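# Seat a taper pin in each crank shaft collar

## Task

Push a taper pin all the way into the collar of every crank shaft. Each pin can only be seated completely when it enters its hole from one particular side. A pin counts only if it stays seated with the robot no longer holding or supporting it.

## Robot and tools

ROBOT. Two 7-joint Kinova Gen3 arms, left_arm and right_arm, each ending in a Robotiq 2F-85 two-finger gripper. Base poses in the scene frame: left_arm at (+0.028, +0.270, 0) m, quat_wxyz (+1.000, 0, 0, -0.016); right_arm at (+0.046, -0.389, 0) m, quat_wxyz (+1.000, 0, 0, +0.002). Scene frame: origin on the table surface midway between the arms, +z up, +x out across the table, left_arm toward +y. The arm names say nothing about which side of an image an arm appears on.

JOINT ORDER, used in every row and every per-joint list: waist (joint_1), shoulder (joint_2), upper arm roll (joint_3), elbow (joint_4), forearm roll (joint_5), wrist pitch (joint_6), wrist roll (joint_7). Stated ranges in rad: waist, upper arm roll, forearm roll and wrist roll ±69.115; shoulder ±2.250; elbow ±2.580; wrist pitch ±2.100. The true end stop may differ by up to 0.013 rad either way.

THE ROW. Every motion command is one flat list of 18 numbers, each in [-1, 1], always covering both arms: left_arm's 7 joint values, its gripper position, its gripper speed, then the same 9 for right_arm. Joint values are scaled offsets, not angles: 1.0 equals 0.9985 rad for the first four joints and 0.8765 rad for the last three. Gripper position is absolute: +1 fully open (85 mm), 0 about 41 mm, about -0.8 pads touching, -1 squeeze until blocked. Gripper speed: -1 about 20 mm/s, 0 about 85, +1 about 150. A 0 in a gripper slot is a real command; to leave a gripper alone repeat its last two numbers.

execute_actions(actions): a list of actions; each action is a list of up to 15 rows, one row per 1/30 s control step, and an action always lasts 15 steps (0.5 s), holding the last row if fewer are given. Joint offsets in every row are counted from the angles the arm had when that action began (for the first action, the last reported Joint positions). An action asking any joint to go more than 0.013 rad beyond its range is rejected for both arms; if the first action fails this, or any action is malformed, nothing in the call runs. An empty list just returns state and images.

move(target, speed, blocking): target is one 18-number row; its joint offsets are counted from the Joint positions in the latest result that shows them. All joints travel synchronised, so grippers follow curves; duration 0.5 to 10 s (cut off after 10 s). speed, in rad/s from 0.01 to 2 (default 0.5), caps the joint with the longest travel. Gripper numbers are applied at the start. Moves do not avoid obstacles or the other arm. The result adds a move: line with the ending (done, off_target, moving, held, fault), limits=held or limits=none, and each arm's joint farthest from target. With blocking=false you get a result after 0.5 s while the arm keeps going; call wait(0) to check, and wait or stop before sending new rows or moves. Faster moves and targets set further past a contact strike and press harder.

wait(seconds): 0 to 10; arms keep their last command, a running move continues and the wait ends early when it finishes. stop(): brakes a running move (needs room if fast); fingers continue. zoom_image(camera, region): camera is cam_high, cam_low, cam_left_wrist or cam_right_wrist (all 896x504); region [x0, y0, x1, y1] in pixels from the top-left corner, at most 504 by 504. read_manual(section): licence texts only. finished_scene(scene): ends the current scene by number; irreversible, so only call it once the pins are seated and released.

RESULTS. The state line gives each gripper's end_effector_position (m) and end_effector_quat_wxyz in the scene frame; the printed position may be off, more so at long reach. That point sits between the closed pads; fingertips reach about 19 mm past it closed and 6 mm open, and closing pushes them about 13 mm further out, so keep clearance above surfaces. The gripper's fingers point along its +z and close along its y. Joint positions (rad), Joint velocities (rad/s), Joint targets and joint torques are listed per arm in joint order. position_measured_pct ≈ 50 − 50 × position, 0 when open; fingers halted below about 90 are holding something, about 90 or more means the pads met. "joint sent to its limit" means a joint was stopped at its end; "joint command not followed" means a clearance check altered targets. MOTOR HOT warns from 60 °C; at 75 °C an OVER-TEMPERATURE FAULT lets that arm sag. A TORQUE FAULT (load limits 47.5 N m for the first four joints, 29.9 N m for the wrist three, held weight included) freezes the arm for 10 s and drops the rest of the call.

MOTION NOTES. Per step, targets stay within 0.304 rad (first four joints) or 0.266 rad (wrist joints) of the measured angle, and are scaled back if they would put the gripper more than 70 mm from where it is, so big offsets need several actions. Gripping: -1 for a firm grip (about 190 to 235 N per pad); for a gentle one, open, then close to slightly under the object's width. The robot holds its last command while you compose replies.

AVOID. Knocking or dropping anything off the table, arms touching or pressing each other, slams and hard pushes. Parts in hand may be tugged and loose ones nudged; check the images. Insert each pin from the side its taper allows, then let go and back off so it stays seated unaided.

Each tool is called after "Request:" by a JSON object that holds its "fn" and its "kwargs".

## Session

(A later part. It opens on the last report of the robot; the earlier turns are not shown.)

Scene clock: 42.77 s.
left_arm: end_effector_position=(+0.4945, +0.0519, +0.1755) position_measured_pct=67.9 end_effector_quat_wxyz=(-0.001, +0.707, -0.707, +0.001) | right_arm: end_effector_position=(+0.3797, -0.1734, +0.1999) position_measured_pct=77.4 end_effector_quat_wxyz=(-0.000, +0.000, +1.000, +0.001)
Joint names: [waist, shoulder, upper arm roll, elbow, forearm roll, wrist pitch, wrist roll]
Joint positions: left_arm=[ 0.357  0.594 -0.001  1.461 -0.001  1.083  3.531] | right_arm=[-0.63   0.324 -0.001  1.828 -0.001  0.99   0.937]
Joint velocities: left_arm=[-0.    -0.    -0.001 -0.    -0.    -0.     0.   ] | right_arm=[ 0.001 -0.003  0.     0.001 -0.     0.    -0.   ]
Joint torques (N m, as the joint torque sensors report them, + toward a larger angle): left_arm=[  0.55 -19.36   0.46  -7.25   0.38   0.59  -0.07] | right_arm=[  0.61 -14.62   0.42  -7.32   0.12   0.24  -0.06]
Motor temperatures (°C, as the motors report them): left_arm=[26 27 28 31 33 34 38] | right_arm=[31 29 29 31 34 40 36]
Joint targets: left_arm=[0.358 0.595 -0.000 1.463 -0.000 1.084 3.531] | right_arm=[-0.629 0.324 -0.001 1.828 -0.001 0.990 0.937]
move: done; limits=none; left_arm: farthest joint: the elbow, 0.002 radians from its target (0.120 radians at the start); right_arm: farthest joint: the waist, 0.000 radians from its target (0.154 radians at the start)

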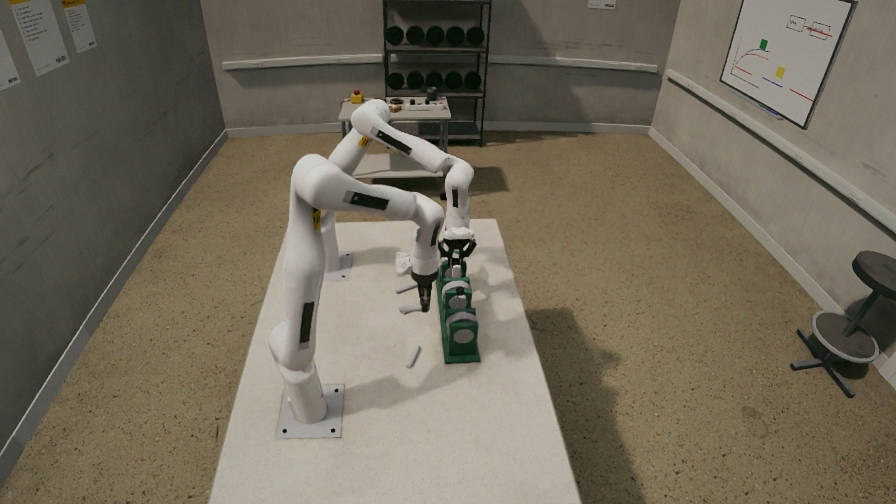

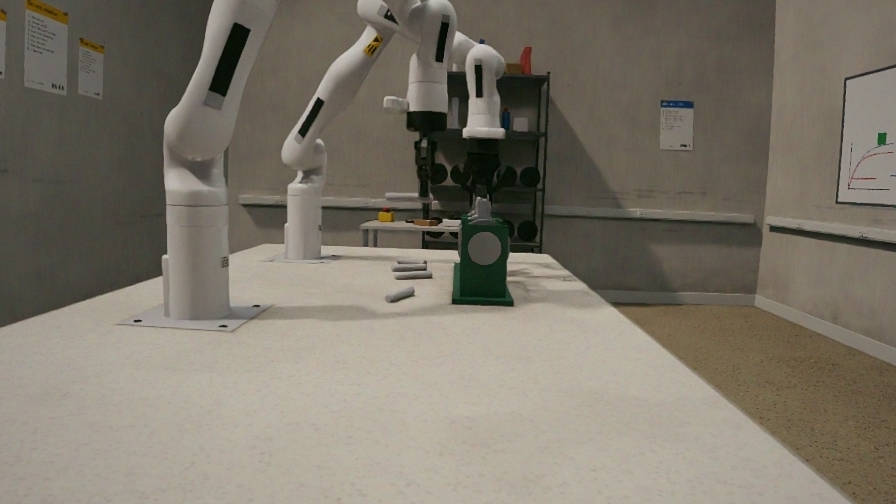

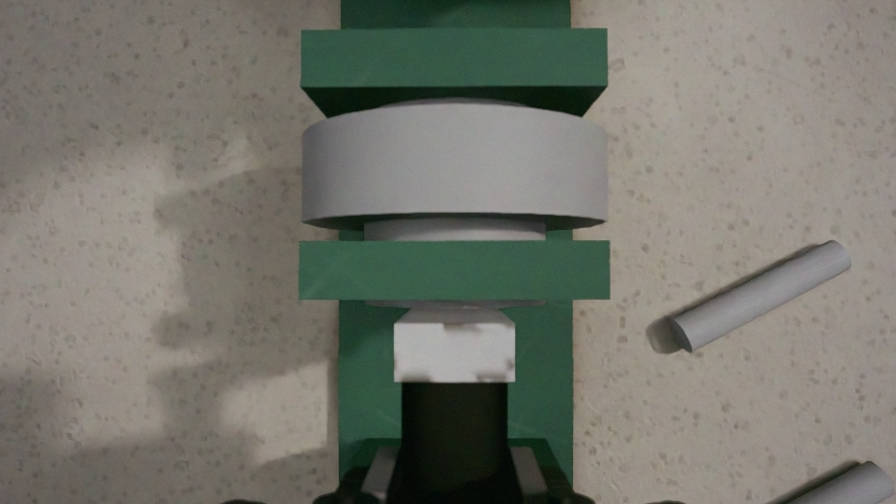

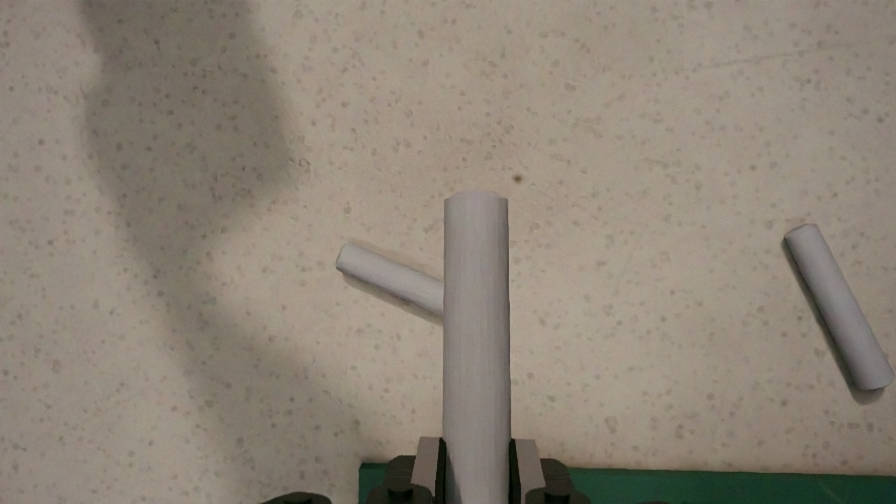

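Request:
{"fn": "execute_actions", "kwargs": {"actions": [[[0,0,0,0,0,0,0,0.2,1,0,0,0,0,0,0,0,-1,1],[0,0,0,0,0,0,0,0.2,1,0,0,0,0,0,0,0,-1,1],[0,0,0,0,0,0,0,0.2,1,0,0,0,0,0,0,0,-1,1],[0,0,0,0,0,0,0,0.2,1,0,0,0,0,0,0,0,-1,1],[0,-0.054,0,-0.05,0,0.119,0,0.2,1,0,0,0,0,0,0,0,-1,1]]]}}

Request:
{"fn": "move", "kwargs": {"target": [0.067,-0.381,0,0.646,0,-0.298,1,0,1,0.245,0.533,0,-0.925,0,0.446,0.279,-1,1], "speed": 1.0}}

Request:
{"fn": "move", "kwargs": {"target": [0,0.26,0,0.18,0,-0.501,1,0,1,0,0.06,0,0.124,0,-0.21,0,-1,1], "speed": 1.1}}

Request:
{"fn": "move", "kwargs": {"target": [0,0,0,0,0,0,0.4,0,1,0,0,0,0,0,0,0,-1,1], "speed": 1.1}}

Scene clock: 43.83 s.
left_arm: end_effector_position=(+0.4893, +0.0540, +0.2168) position_measured_pct=40.1 end_effector_quat_wxyz=(-0.001, +0.707, -0.707, +0.001) | right_arm: end_effector_position=(+0.3797, -0.1734, +0.1999) position_measured_pct=77.4 end_effector_quat_wxyz=(-0.000, +0.000, +1.000, +0.001)
Joint names: [waist, shoulder, upper arm roll, elbow, forearm roll, wrist pitch, wrist roll]
Joint positions: left_arm=[ 0.357  0.542 -0.001  1.412 -0.001  1.187  3.531] | right_arm=[-0.63   0.324 -0.001  1.828 -0.001  0.99   0.937]
Joint velocities: left_arm=[-0.001 -0.009 -0.001 -0.001 -0.     0.001  0.   ] | right_arm=[-0.     0.    -0.    -0.001 -0.     0.     0.   ]
Joint torques (N m, as the joint torque sensors report them, + toward a larger angle): left_arm=[ -0.51 -19.57   0.22  -8.46  -0.28  -0.13   0.  ] | right_arm=[ -0.39 -15.15   0.47  -7.35   0.14   0.37  -0.1 ]
Motor temperatures (°C, as the motors report them): left_arm=[26 27 28 31 33 34 38] | right_arm=[31 29 29 31 34 40 36]
Joint targets: left_arm=[0.357 0.541 -0.001 1.412 -0.001 1.187 3.531] | right_arm=[-0.630 0.324 -0.001 1.828 -0.001 0.990 0.937]

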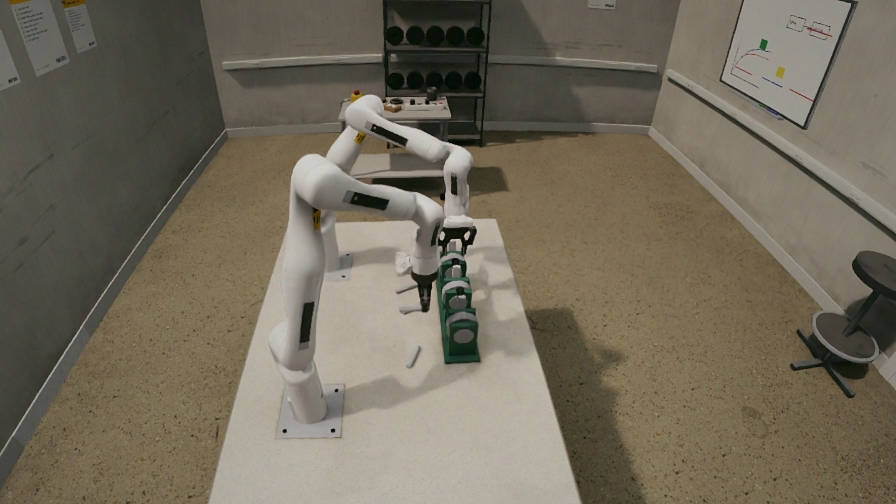

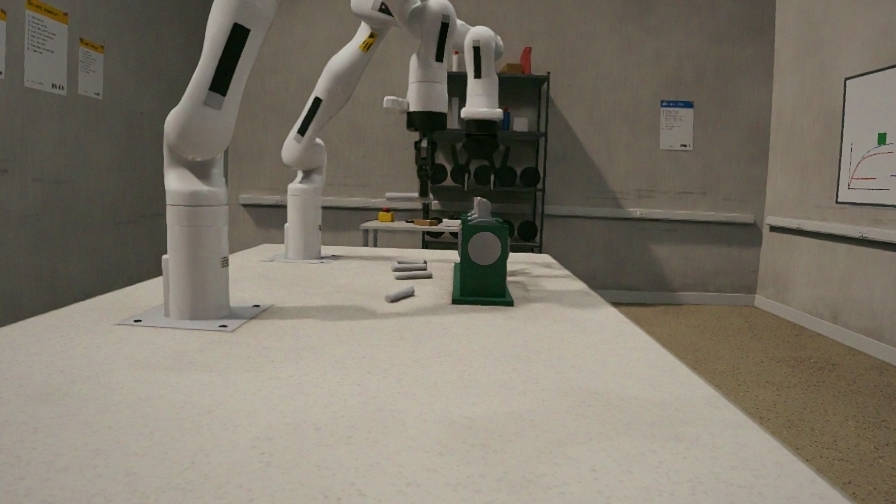

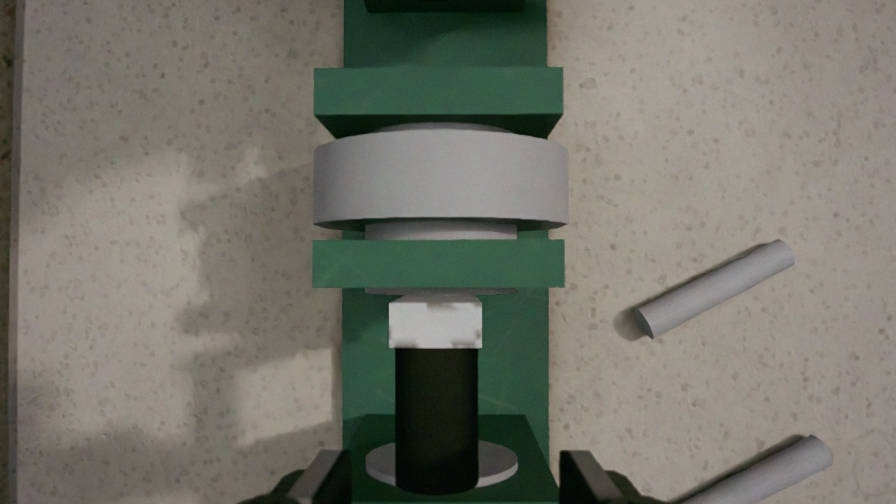

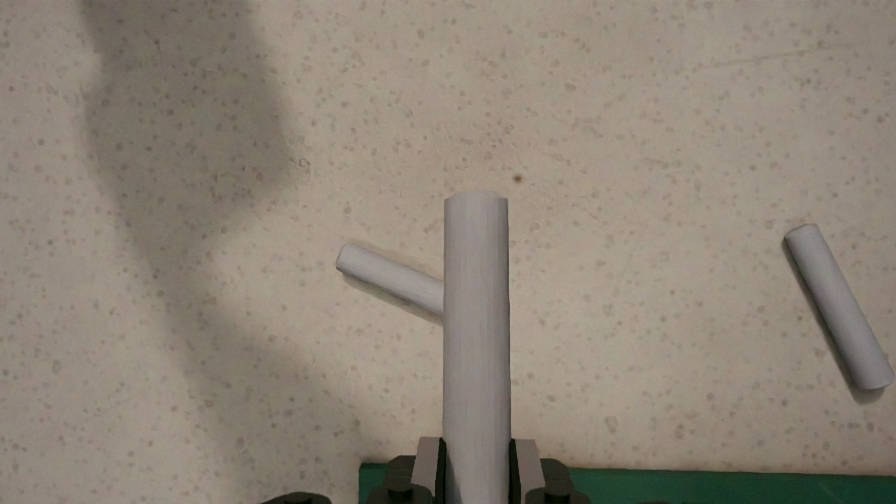

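Scene clock: 45.47 s.
left_arm: end_effector_position=(+0.3021, +0.1080, +0.1993) position_measured_pct=49.6 end_effector_quat_wxyz=(-0.000, +0.928, -0.372, -0.001) | right_arm: end_effector_position=(+0.6347, -0.1736, +0.1902) position_measured_pct=77.4 end_effector_quat_wxyz=(-0.000, +0.000, +1.000, +0.001)
Joint names: [waist, shoulder, upper arm roll, elbow, forearm roll, wrist pitch, wrist roll]
Joint positions: left_arm=[ 0.424  0.161 -0.001  2.057 -0.001  0.926  4.408] | right_arm=[-0.385  0.856 -0.001  0.904 -0.001  1.381  1.182]
Joint velocities: left_arm=[ 0.    -0.001 -0.002 -0.    -0.     0.001  0.   ] | right_arm=[ 0.001  0.002  0.     0.    -0.     0.001  0.   ]
Joint torques (N m, as the joint torque sensors report them, + toward a larger angle): left_arm=[  0.17 -11.16  -0.45  -7.85   0.18  -0.22  -0.2 ] | right_arm=[ -0.28 -26.02   0.57  -8.88   0.09   0.28   0.01]
Motor temperatures (°C, as the motors report them): left_arm=[26 27 28 31 33 34 38] | right_arm=[31 29 29 31 34 40 36]
Joint targets: left_arm=[0.424 0.161 -0.001 2.057 -0.001 0.926 4.408] | right_arm=[-0.385 0.856 -0.001 0.904 -0.001 1.381 1.182]
move: done; limits=none; left_arm: farthest joint: the waist, 0.000 radians from its target (0.066 radians at the start); right_arm: farthest joint: the waist, 0.000 radians from its target (0.244 radians at the start)

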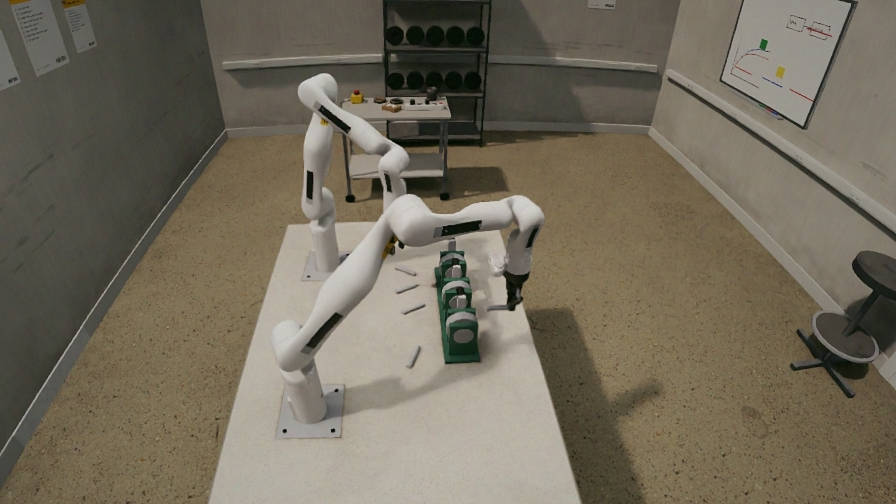

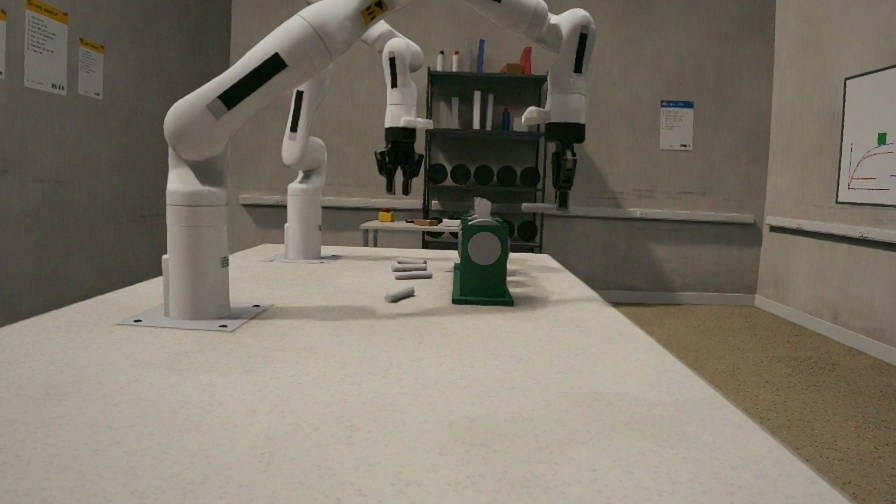

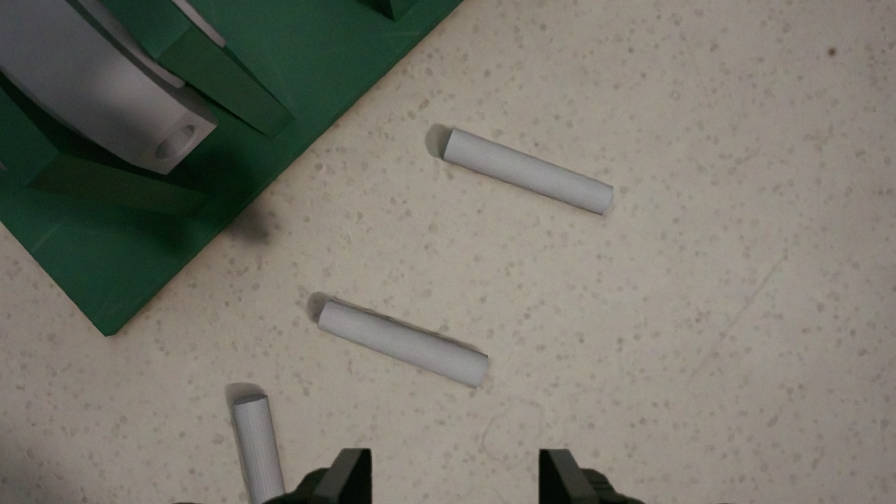

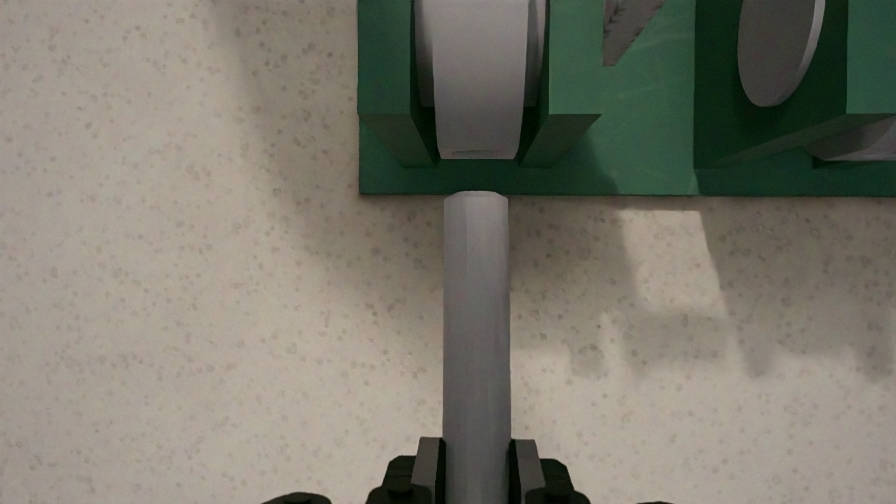

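Scene clock: 46.87 s.
left_arm: end_effector_position=(+0.3020, +0.1080, +0.0794) position_measured_pct=49.6 end_effector_quat_wxyz=(-0.001, +0.998, +0.057, -0.001) | right_arm: end_effector_position=(+0.6347, -0.1736, +0.1153) position_measured_pct=77.4 end_effector_quat_wxyz=(+0.000, +0.000, +1.000, +0.001)
Joint names: [waist, shoulder, upper arm roll, elbow, forearm roll, wrist pitch, wrist roll]
Joint positions: left_arm=[ 0.424  0.421 -0.001  2.236 -0.001  0.487  5.284] | right_arm=[-0.385  0.916 -0.001  1.028 -0.001  1.197  1.182]
Joint velocities: left_arm=[0.001 0.002 0.001 0.    0.    0.002 0.   ] | right_arm=[-0.    -0.    -0.002 -0.002 -0.     0.     0.   ]
Joint torques (N m, as the joint torque sensors report them, + toward a larger angle): left_arm=[ -0.24 -12.26  -0.4   -4.98  -0.32  -0.04  -0.21] | right_arm=[ -0.1  -26.25   0.86  -8.44   0.09   0.32   0.01]
Motor temperatures (°C, as the motors report them): left_arm=[26 27 28 31 33 34 38] | right_arm=[31 29 29 31 34 40 36]
Joint targets: left_arm=[0.424 0.421 -0.001 2.236 -0.001 0.487 5.284] | right_arm=[-0.385 0.916 -0.001 1.028 -0.001 1.197 1.182]
move: done; limits=none; left_arm: farthest joint: the waist, 0.000 radians from its target (0.000 radians at the start); right_arm: farthest joint: the waist, 0.000 radians from its target (0.000 radians at the start)

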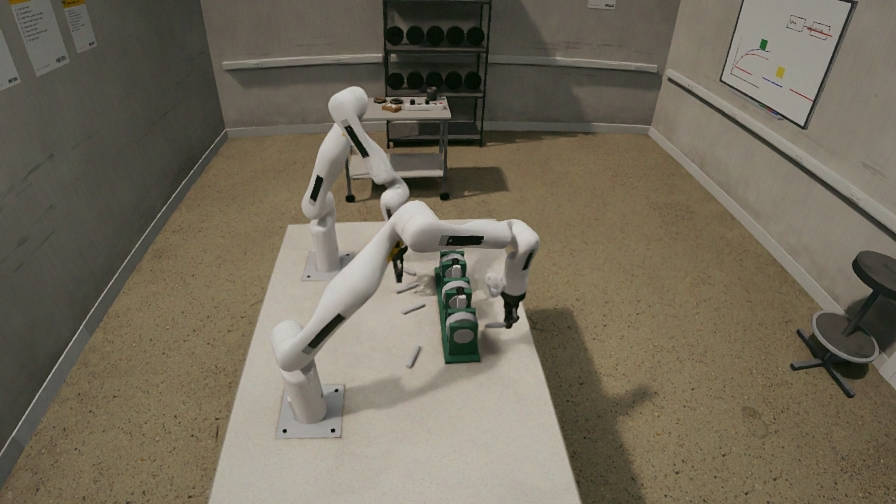

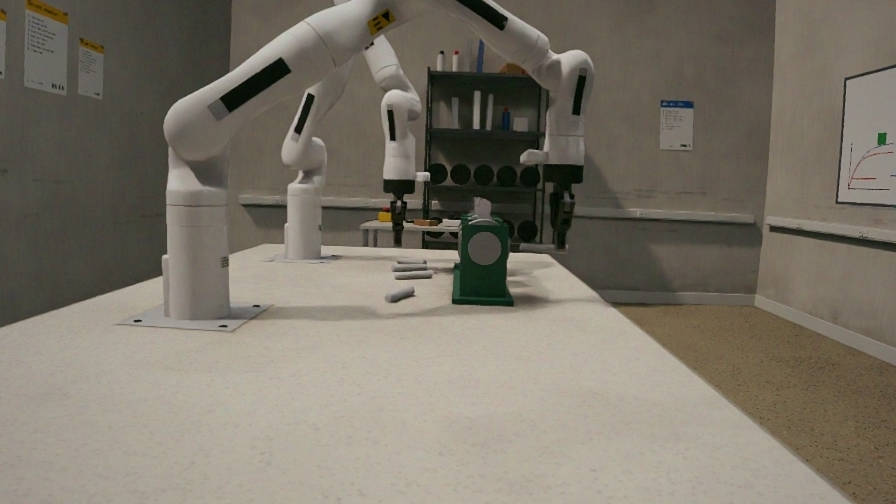

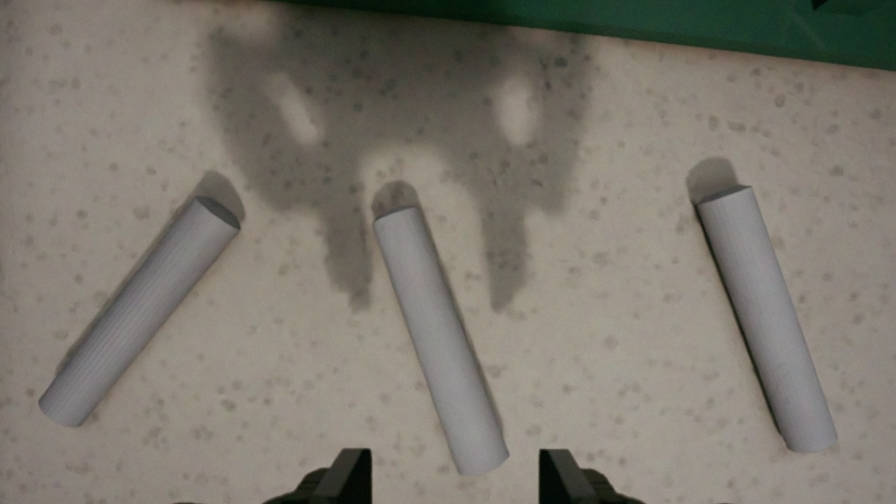

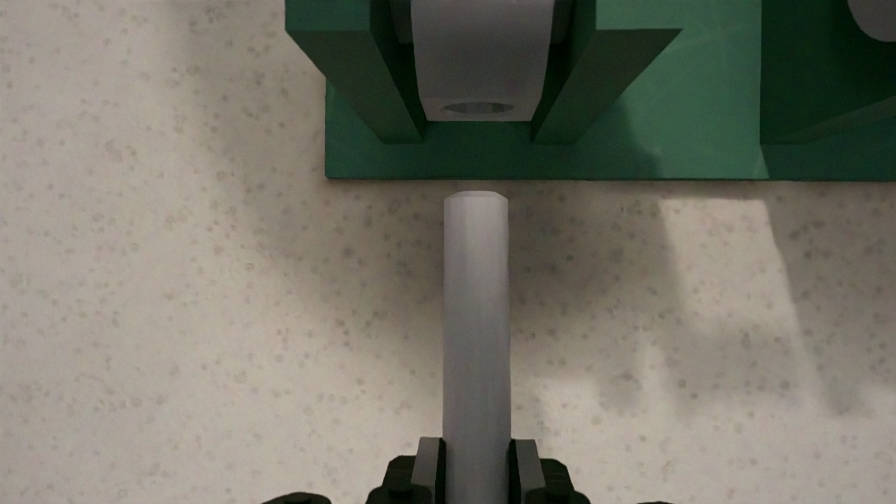

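Scene clock: 47.70 s.
left_arm: end_effector_position=(+0.3020, +0.1080, +0.0794) position_measured_pct=49.6 end_effector_quat_wxyz=(-0.001, +0.973, +0.231, -0.001) | right_arm: end_effector_position=(+0.6347, -0.1735, +0.1152) position_measured_pct=77.4 end_effector_quat_wxyz=(+0.000, +0.000, +1.000, +0.001)
Joint names: [waist, shoulder, upper arm roll, elbow, forearm roll, wrist pitch, wrist roll]
Joint positions: left_arm=[ 0.424  0.421 -0.001  2.236 -0.001  0.487  5.635] | right_arm=[-0.385  0.916 -0.001  1.028 -0.001  1.197  1.182]
Joint velocities: left_arm=[ 0. -0. -0.  0.  0.  0.  0.] | right_arm=[ 0.    -0.003  0.001  0.002 -0.     0.001  0.   ]
Joint torques (N m, as the joint torque sensors report them, + toward a larger angle): left_arm=[ -0.03 -12.95  -0.23  -4.79  -0.05  -0.2   -0.1 ] | right_arm=[ -0.42 -25.81   0.53  -8.27   0.2    0.19   0.08]
Motor temperatures (°C, as the motors report them): left_arm=[26 27 28 31 33 34 38] | right_arm=[31 29 29 31 34 40 36]
Joint targets: left_arm=[0.424 0.421 -0.001 2.236 -0.001 0.487 5.635] | right_arm=[-0.385 0.916 -0.001 1.028 -0.001 1.197 1.182]
move: done; limits=none; left_arm: farthest joint: the waist, 0.000 radians from its target (0.000 radians at the start); right_arm: farthest joint: the waist, 0.000 radians from its target (0.000 radians at the start)

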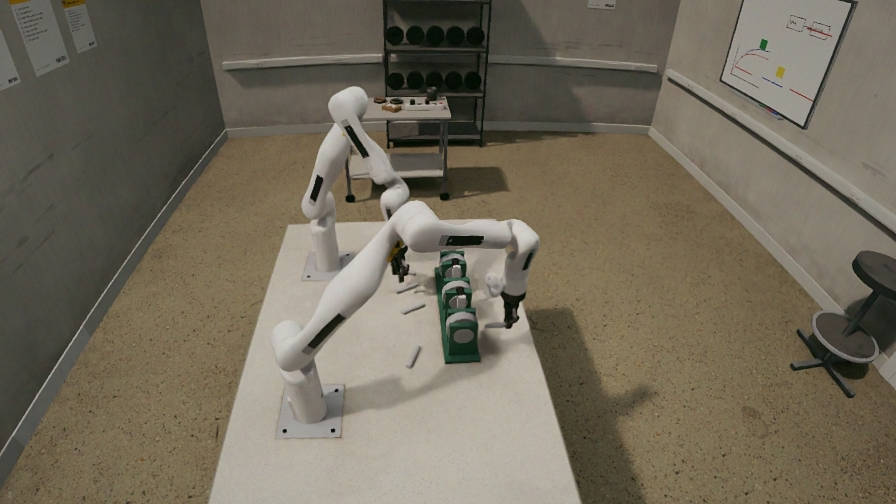

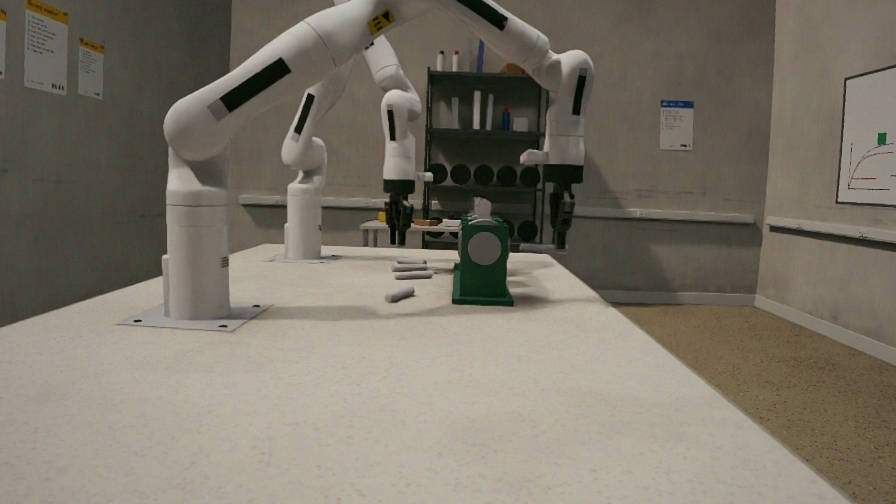

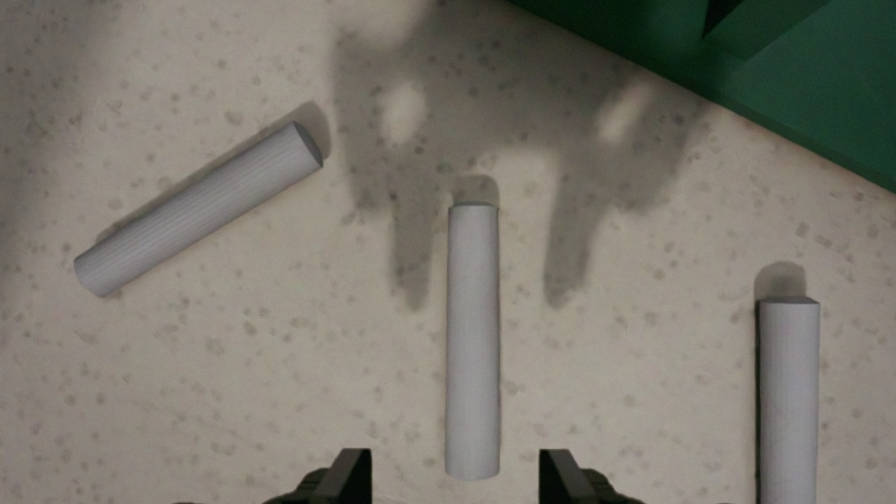

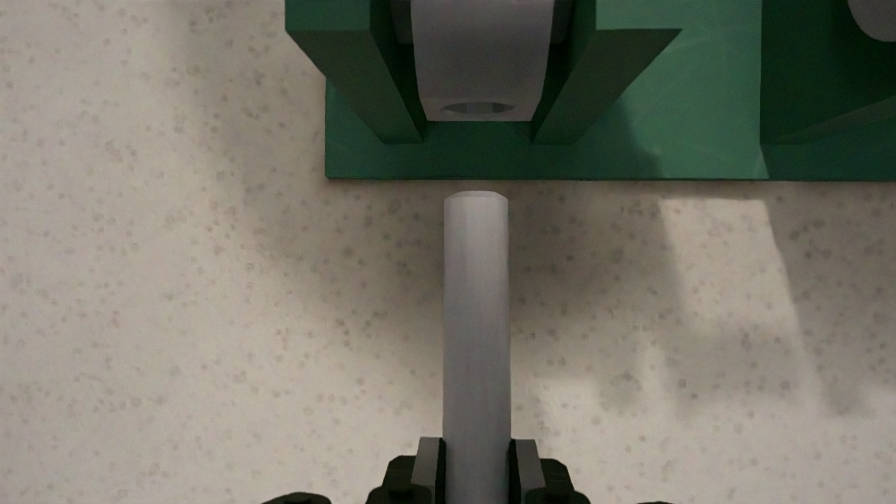

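Request:
{"fn": "execute_actions", "kwargs": {"actions": []}}

Scene clock: 55.97 s.
left_arm: end_effector_position=(+0.3020, +0.1080, +0.0794) position_measured_pct=49.6 end_effector_quat_wxyz=(-0.001, +0.973, +0.231, -0.001) | right_arm: end_effector_position=(+0.6347, -0.1736, +0.1153) position_measured_pct=77.4 end_effector_quat_wxyz=(+0.000, +0.000, +1.000, +0.001)
Joint names: [waist, shoulder, upper arm roll, elbow, forearm roll, wrist pitch, wrist roll]
Joint positions: left_arm=[ 0.424  0.421 -0.001  2.236 -0.001  0.487  5.635] | right_arm=[-0.385  0.916 -0.001  1.028 -0.001  1.197  1.182]
Joint velocities: left_arm=[-0.001 -0.     0.001  0.001  0.     0.     0.   ] | right_arm=[ 0.     0.001 -0.    -0.001  0.    -0.    -0.   ]
Joint torques (N m, as the joint torque sensors report them, + toward a larger angle): left_arm=[ -0.29 -13.07   0.03  -4.2    0.04  -0.11   0.05] | right_arm=[ -0.64 -26.35   0.52  -8.48   0.12   0.2   -0.15]
Motor temperatures (°C, as the motors report them): left_arm=[26 27 28 31 33 34 38] | right_arm=[31 30 29 31 34 40 36]
Joint targets: left_arm=[0.424 0.421 -0.001 2.236 -0.001 0.487 5.635] | right_arm=[-0.385 0.916 -0.001 1.028 -0.001 1.197 1.182]

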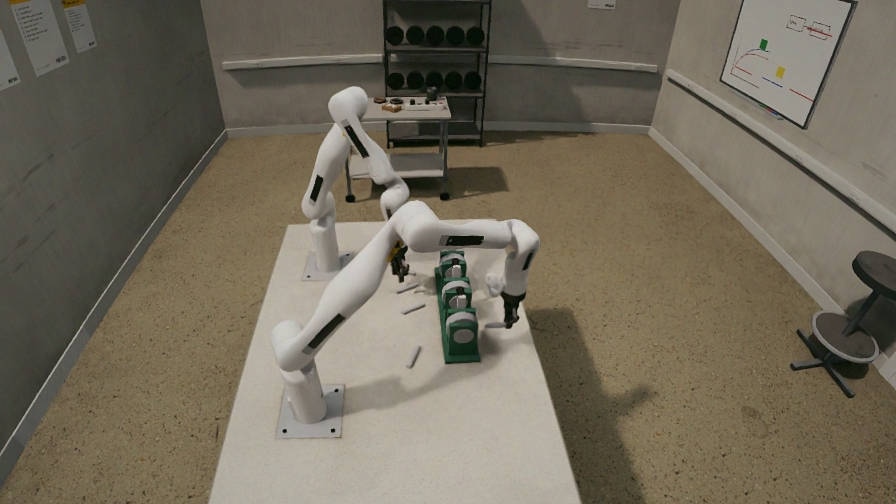

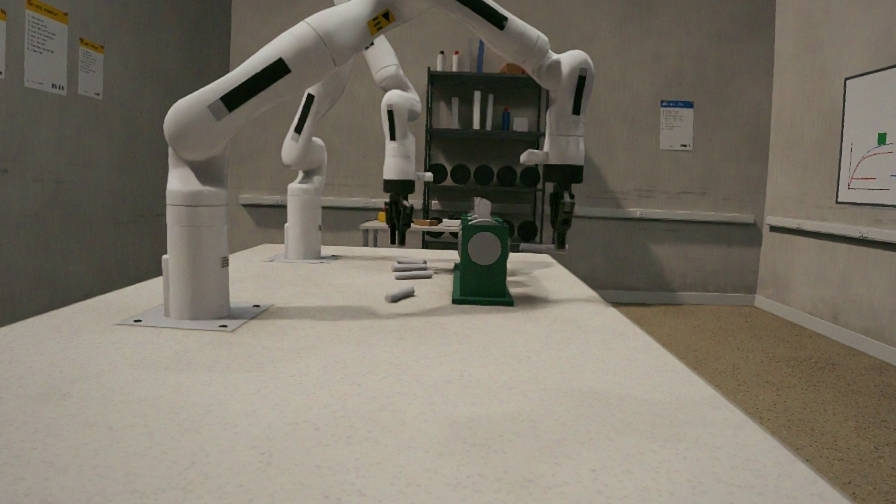

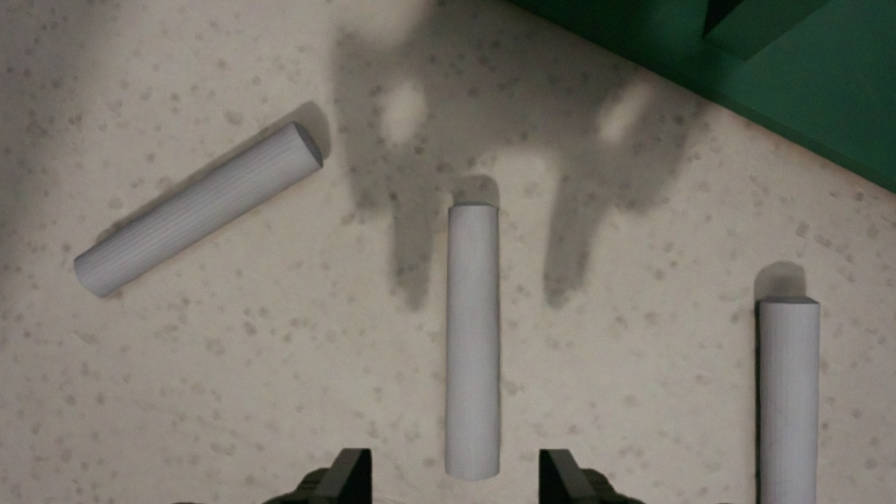

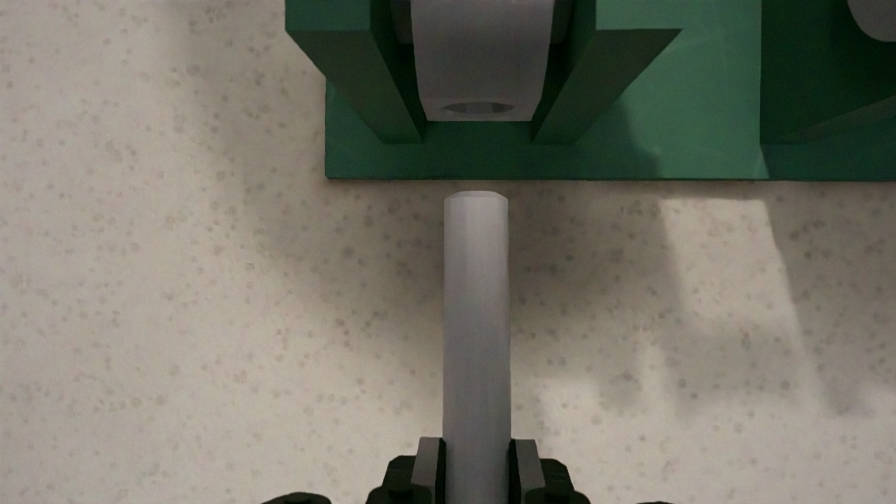

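Request:
{"fn": "move", "kwargs": {"target": [0.0117,0.1675,0,0.0307,0,-0.2286,0.0137,0,1,-0.0205,-0.0683,0,0.1439,0,-0.0855,-0.0236,-1,1], "speed": 0.15}}

Scene clock: 58.33 s.
left_arm: end_effector_position=(+0.3044, +0.1026, +0.0222) position_measured_pct=49.6 end_effector_quat_wxyz=(+0.000, +0.973, +0.231, +0.001) | right_arm: end_effector_position=(+0.6046, -0.1726, +0.1156) position_measured_pct=77.4 end_effector_quat_wxyz=(-0.000, +0.001, +1.000, +0.001)
Joint names: [waist, shoulder, upper arm roll, elbow, forearm roll, wrist pitch, wrist roll]
Joint positions: left_arm=[ 0.436  0.587 -0.001  2.267 -0.001  0.286  5.647] | right_arm=[-0.405  0.848 -0.001  1.172 -0.001  1.122  1.161]
Joint velocities: left_arm=[-0.     0.004 -0.001  0.     0.    -0.001  0.   ] | right_arm=[-0.    -0.002 -0.001 -0.001 -0.     0.     0.   ]
Joint torques (N m, as the joint torque sensors report them, + toward a larger angle): left_arm=[ -0.55 -14.5   -0.19  -2.5    0.1   -0.25  -0.29] | right_arm=[ -0.29 -25.01   0.36  -7.78  -0.1    0.34  -0.06]
Motor temperatures (°C, as the motors report them): left_arm=[26 27 28 31 33 34 38] | right_arm=[31 30 29 31 34 40 36]
Joint targets: left_arm=[0.436 0.588 -0.001 2.267 -0.001 0.286 5.647] | right_arm=[-0.406 0.848 -0.001 1.172 -0.001 1.122 1.161]
move: done; limits=none; left_arm: farthest joint: the shoulder, 0.001 radians from its target (0.168 radians at the start); right_arm: farthest joint: the waist, 0.000 radians from its target (0.020 radians at the start)

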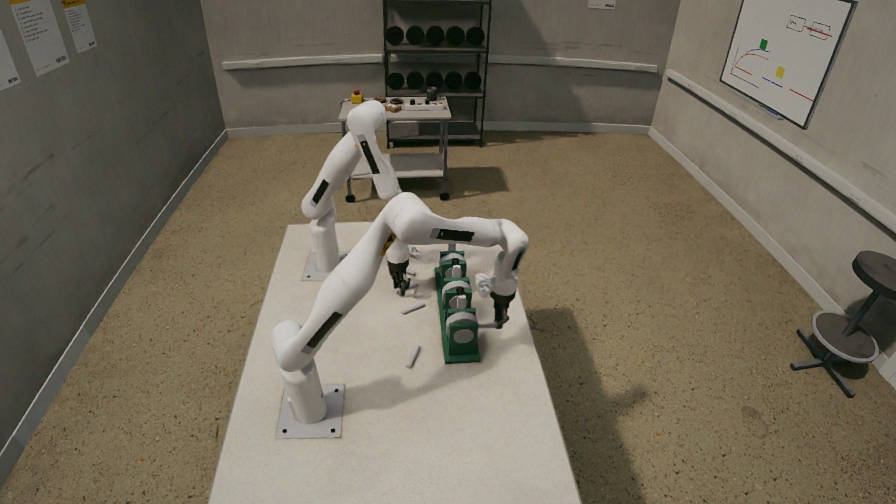

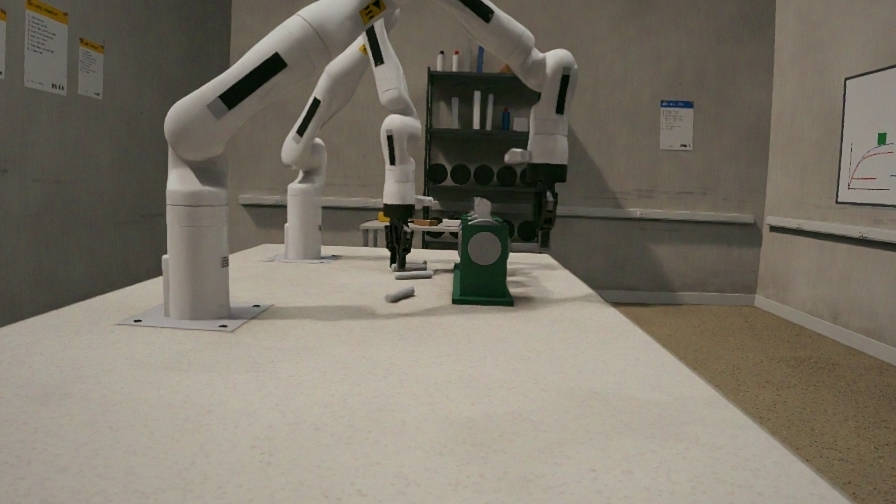

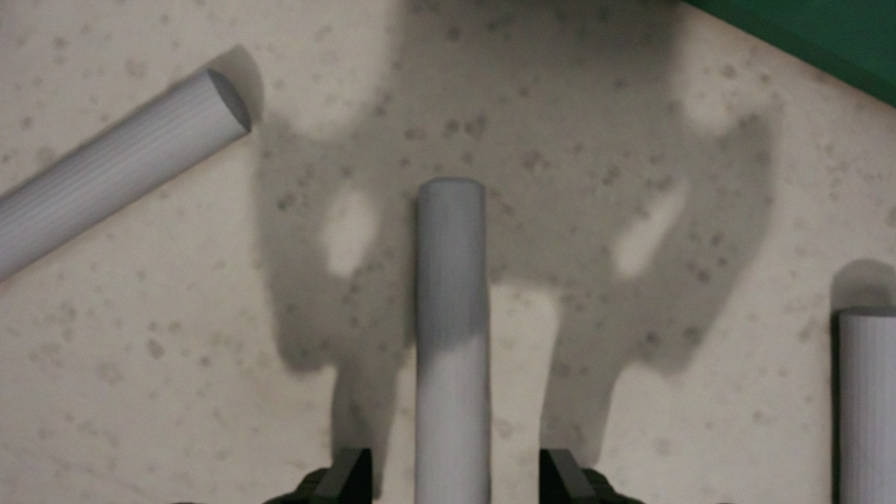

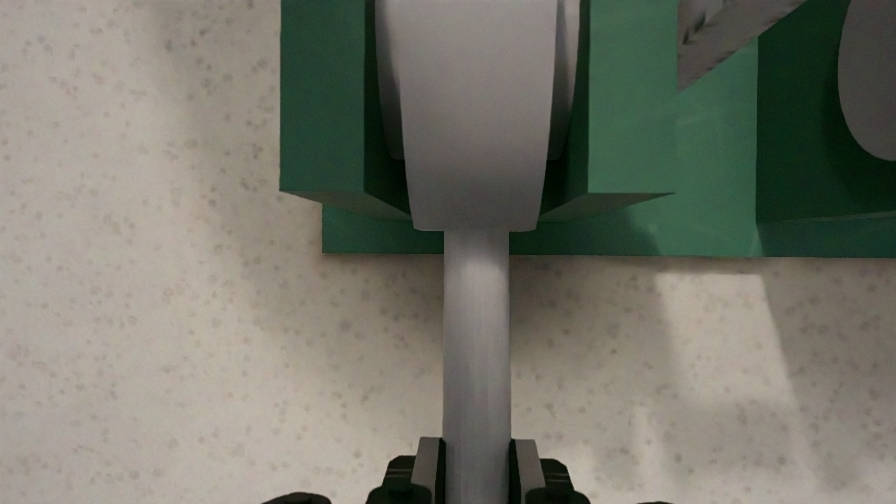

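Request:
{"fn": "move", "kwargs": {"target": [0,0,0,0,0,0,0,-1,1,-0.029,-0.0818,0,0.1716,0,-0.1025,-0.0325,-1,1], "speed": 0.15}}

Scene clock: 60.17 s.
left_arm: end_effector_position=(+0.3043, +0.1026, +0.0225) position_measured_pct=77.0 end_effector_quat_wxyz=(+0.000, +0.973, +0.231, +0.001) | right_arm: end_effector_position=(+0.5653, -0.1733, +0.1152) position_measured_pct=77.4 end_effector_quat_wxyz=(+0.000, +0.001, +1.000, +0.000)
Joint names: [waist, shoulder, upper arm roll, elbow, forearm roll, wrist pitch, wrist roll]
Joint positions: left_arm=[ 0.436  0.587 -0.001  2.267 -0.001  0.287  5.647] | right_arm=[-0.433  0.767 -0.     1.343 -0.     1.031  1.132]
Joint velocities: left_arm=[ 0.     0.001 -0.001  0.001  0.    -0.001 -0.   ] | right_arm=[-0.    -0.001 -0.001  0.    -0.    -0.001  0.   ]
Joint torques (N m, as the joint torque sensors report them, + toward a larger angle): left_arm=[ -0.05 -13.83   0.16  -3.08   0.01  -0.42  -0.29] | right_arm=[ -1.4  -24.13   0.13  -7.09  -0.24   0.49   0.2 ]
Motor temperatures (°C, as the motors report them): left_arm=[26 27 28 31 33 34 38] | right_arm=[31 30 29 31 34 40 36]
Joint targets: left_arm=[0.436 0.587 -0.001 2.267 -0.001 0.286 5.647] | right_arm=[-0.434 0.766 -0.001 1.343 -0.001 1.032 1.132]
move: done; limits=none; left_arm: farthest joint: the wrist pitch, 0.001 radians from its target (0.000 radians at the start); right_arm: farthest joint: the waist, 0.001 radians from its target (0.028 radians at the start)

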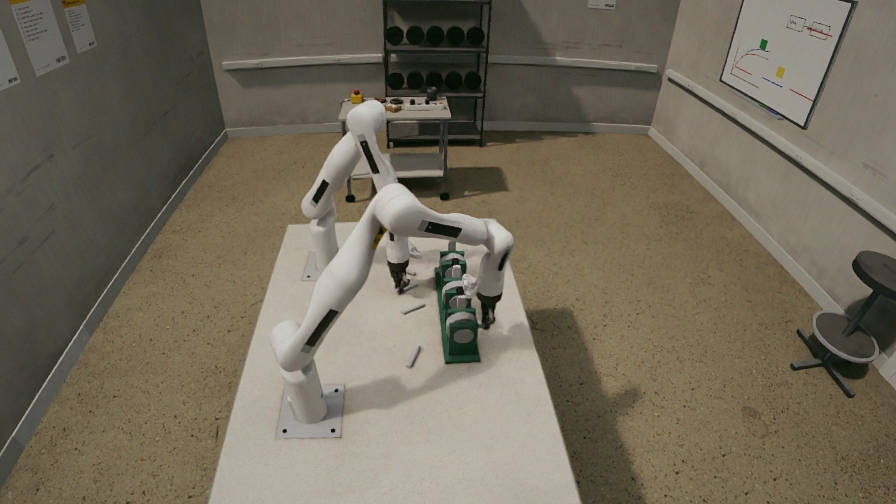

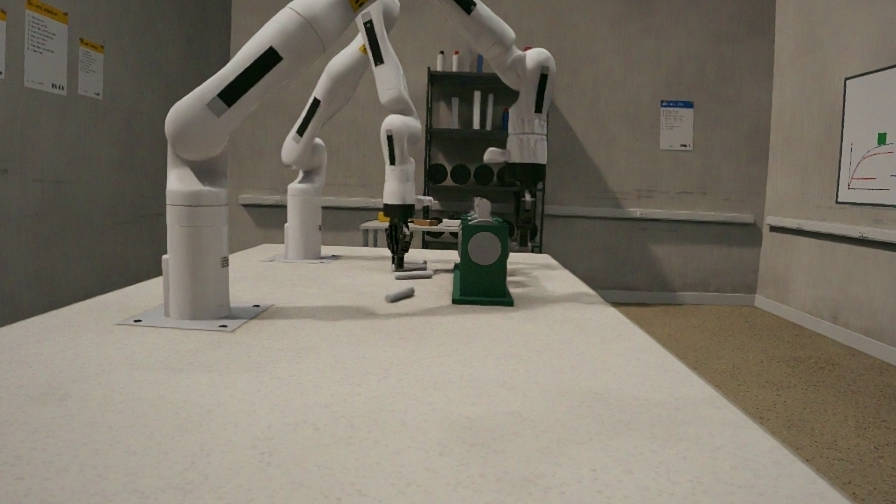

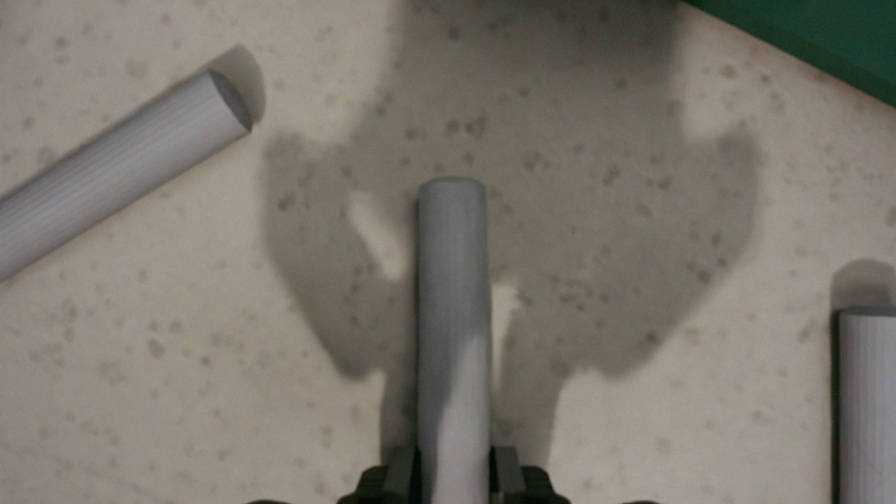

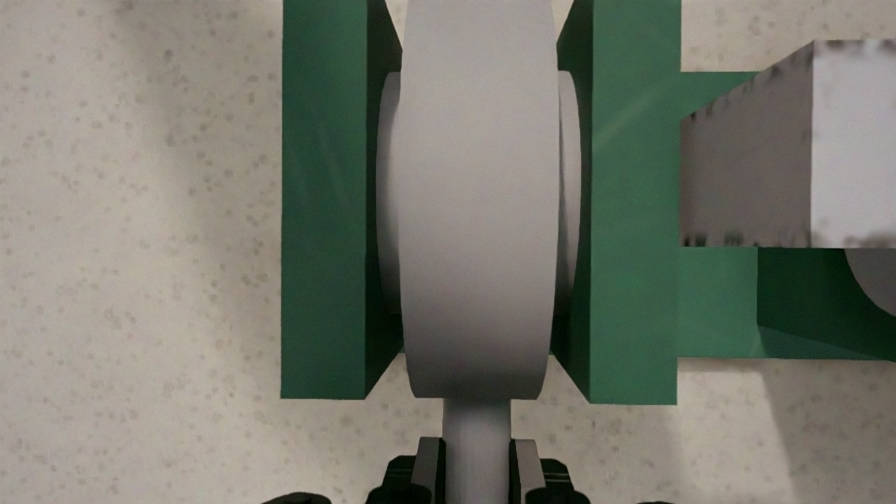

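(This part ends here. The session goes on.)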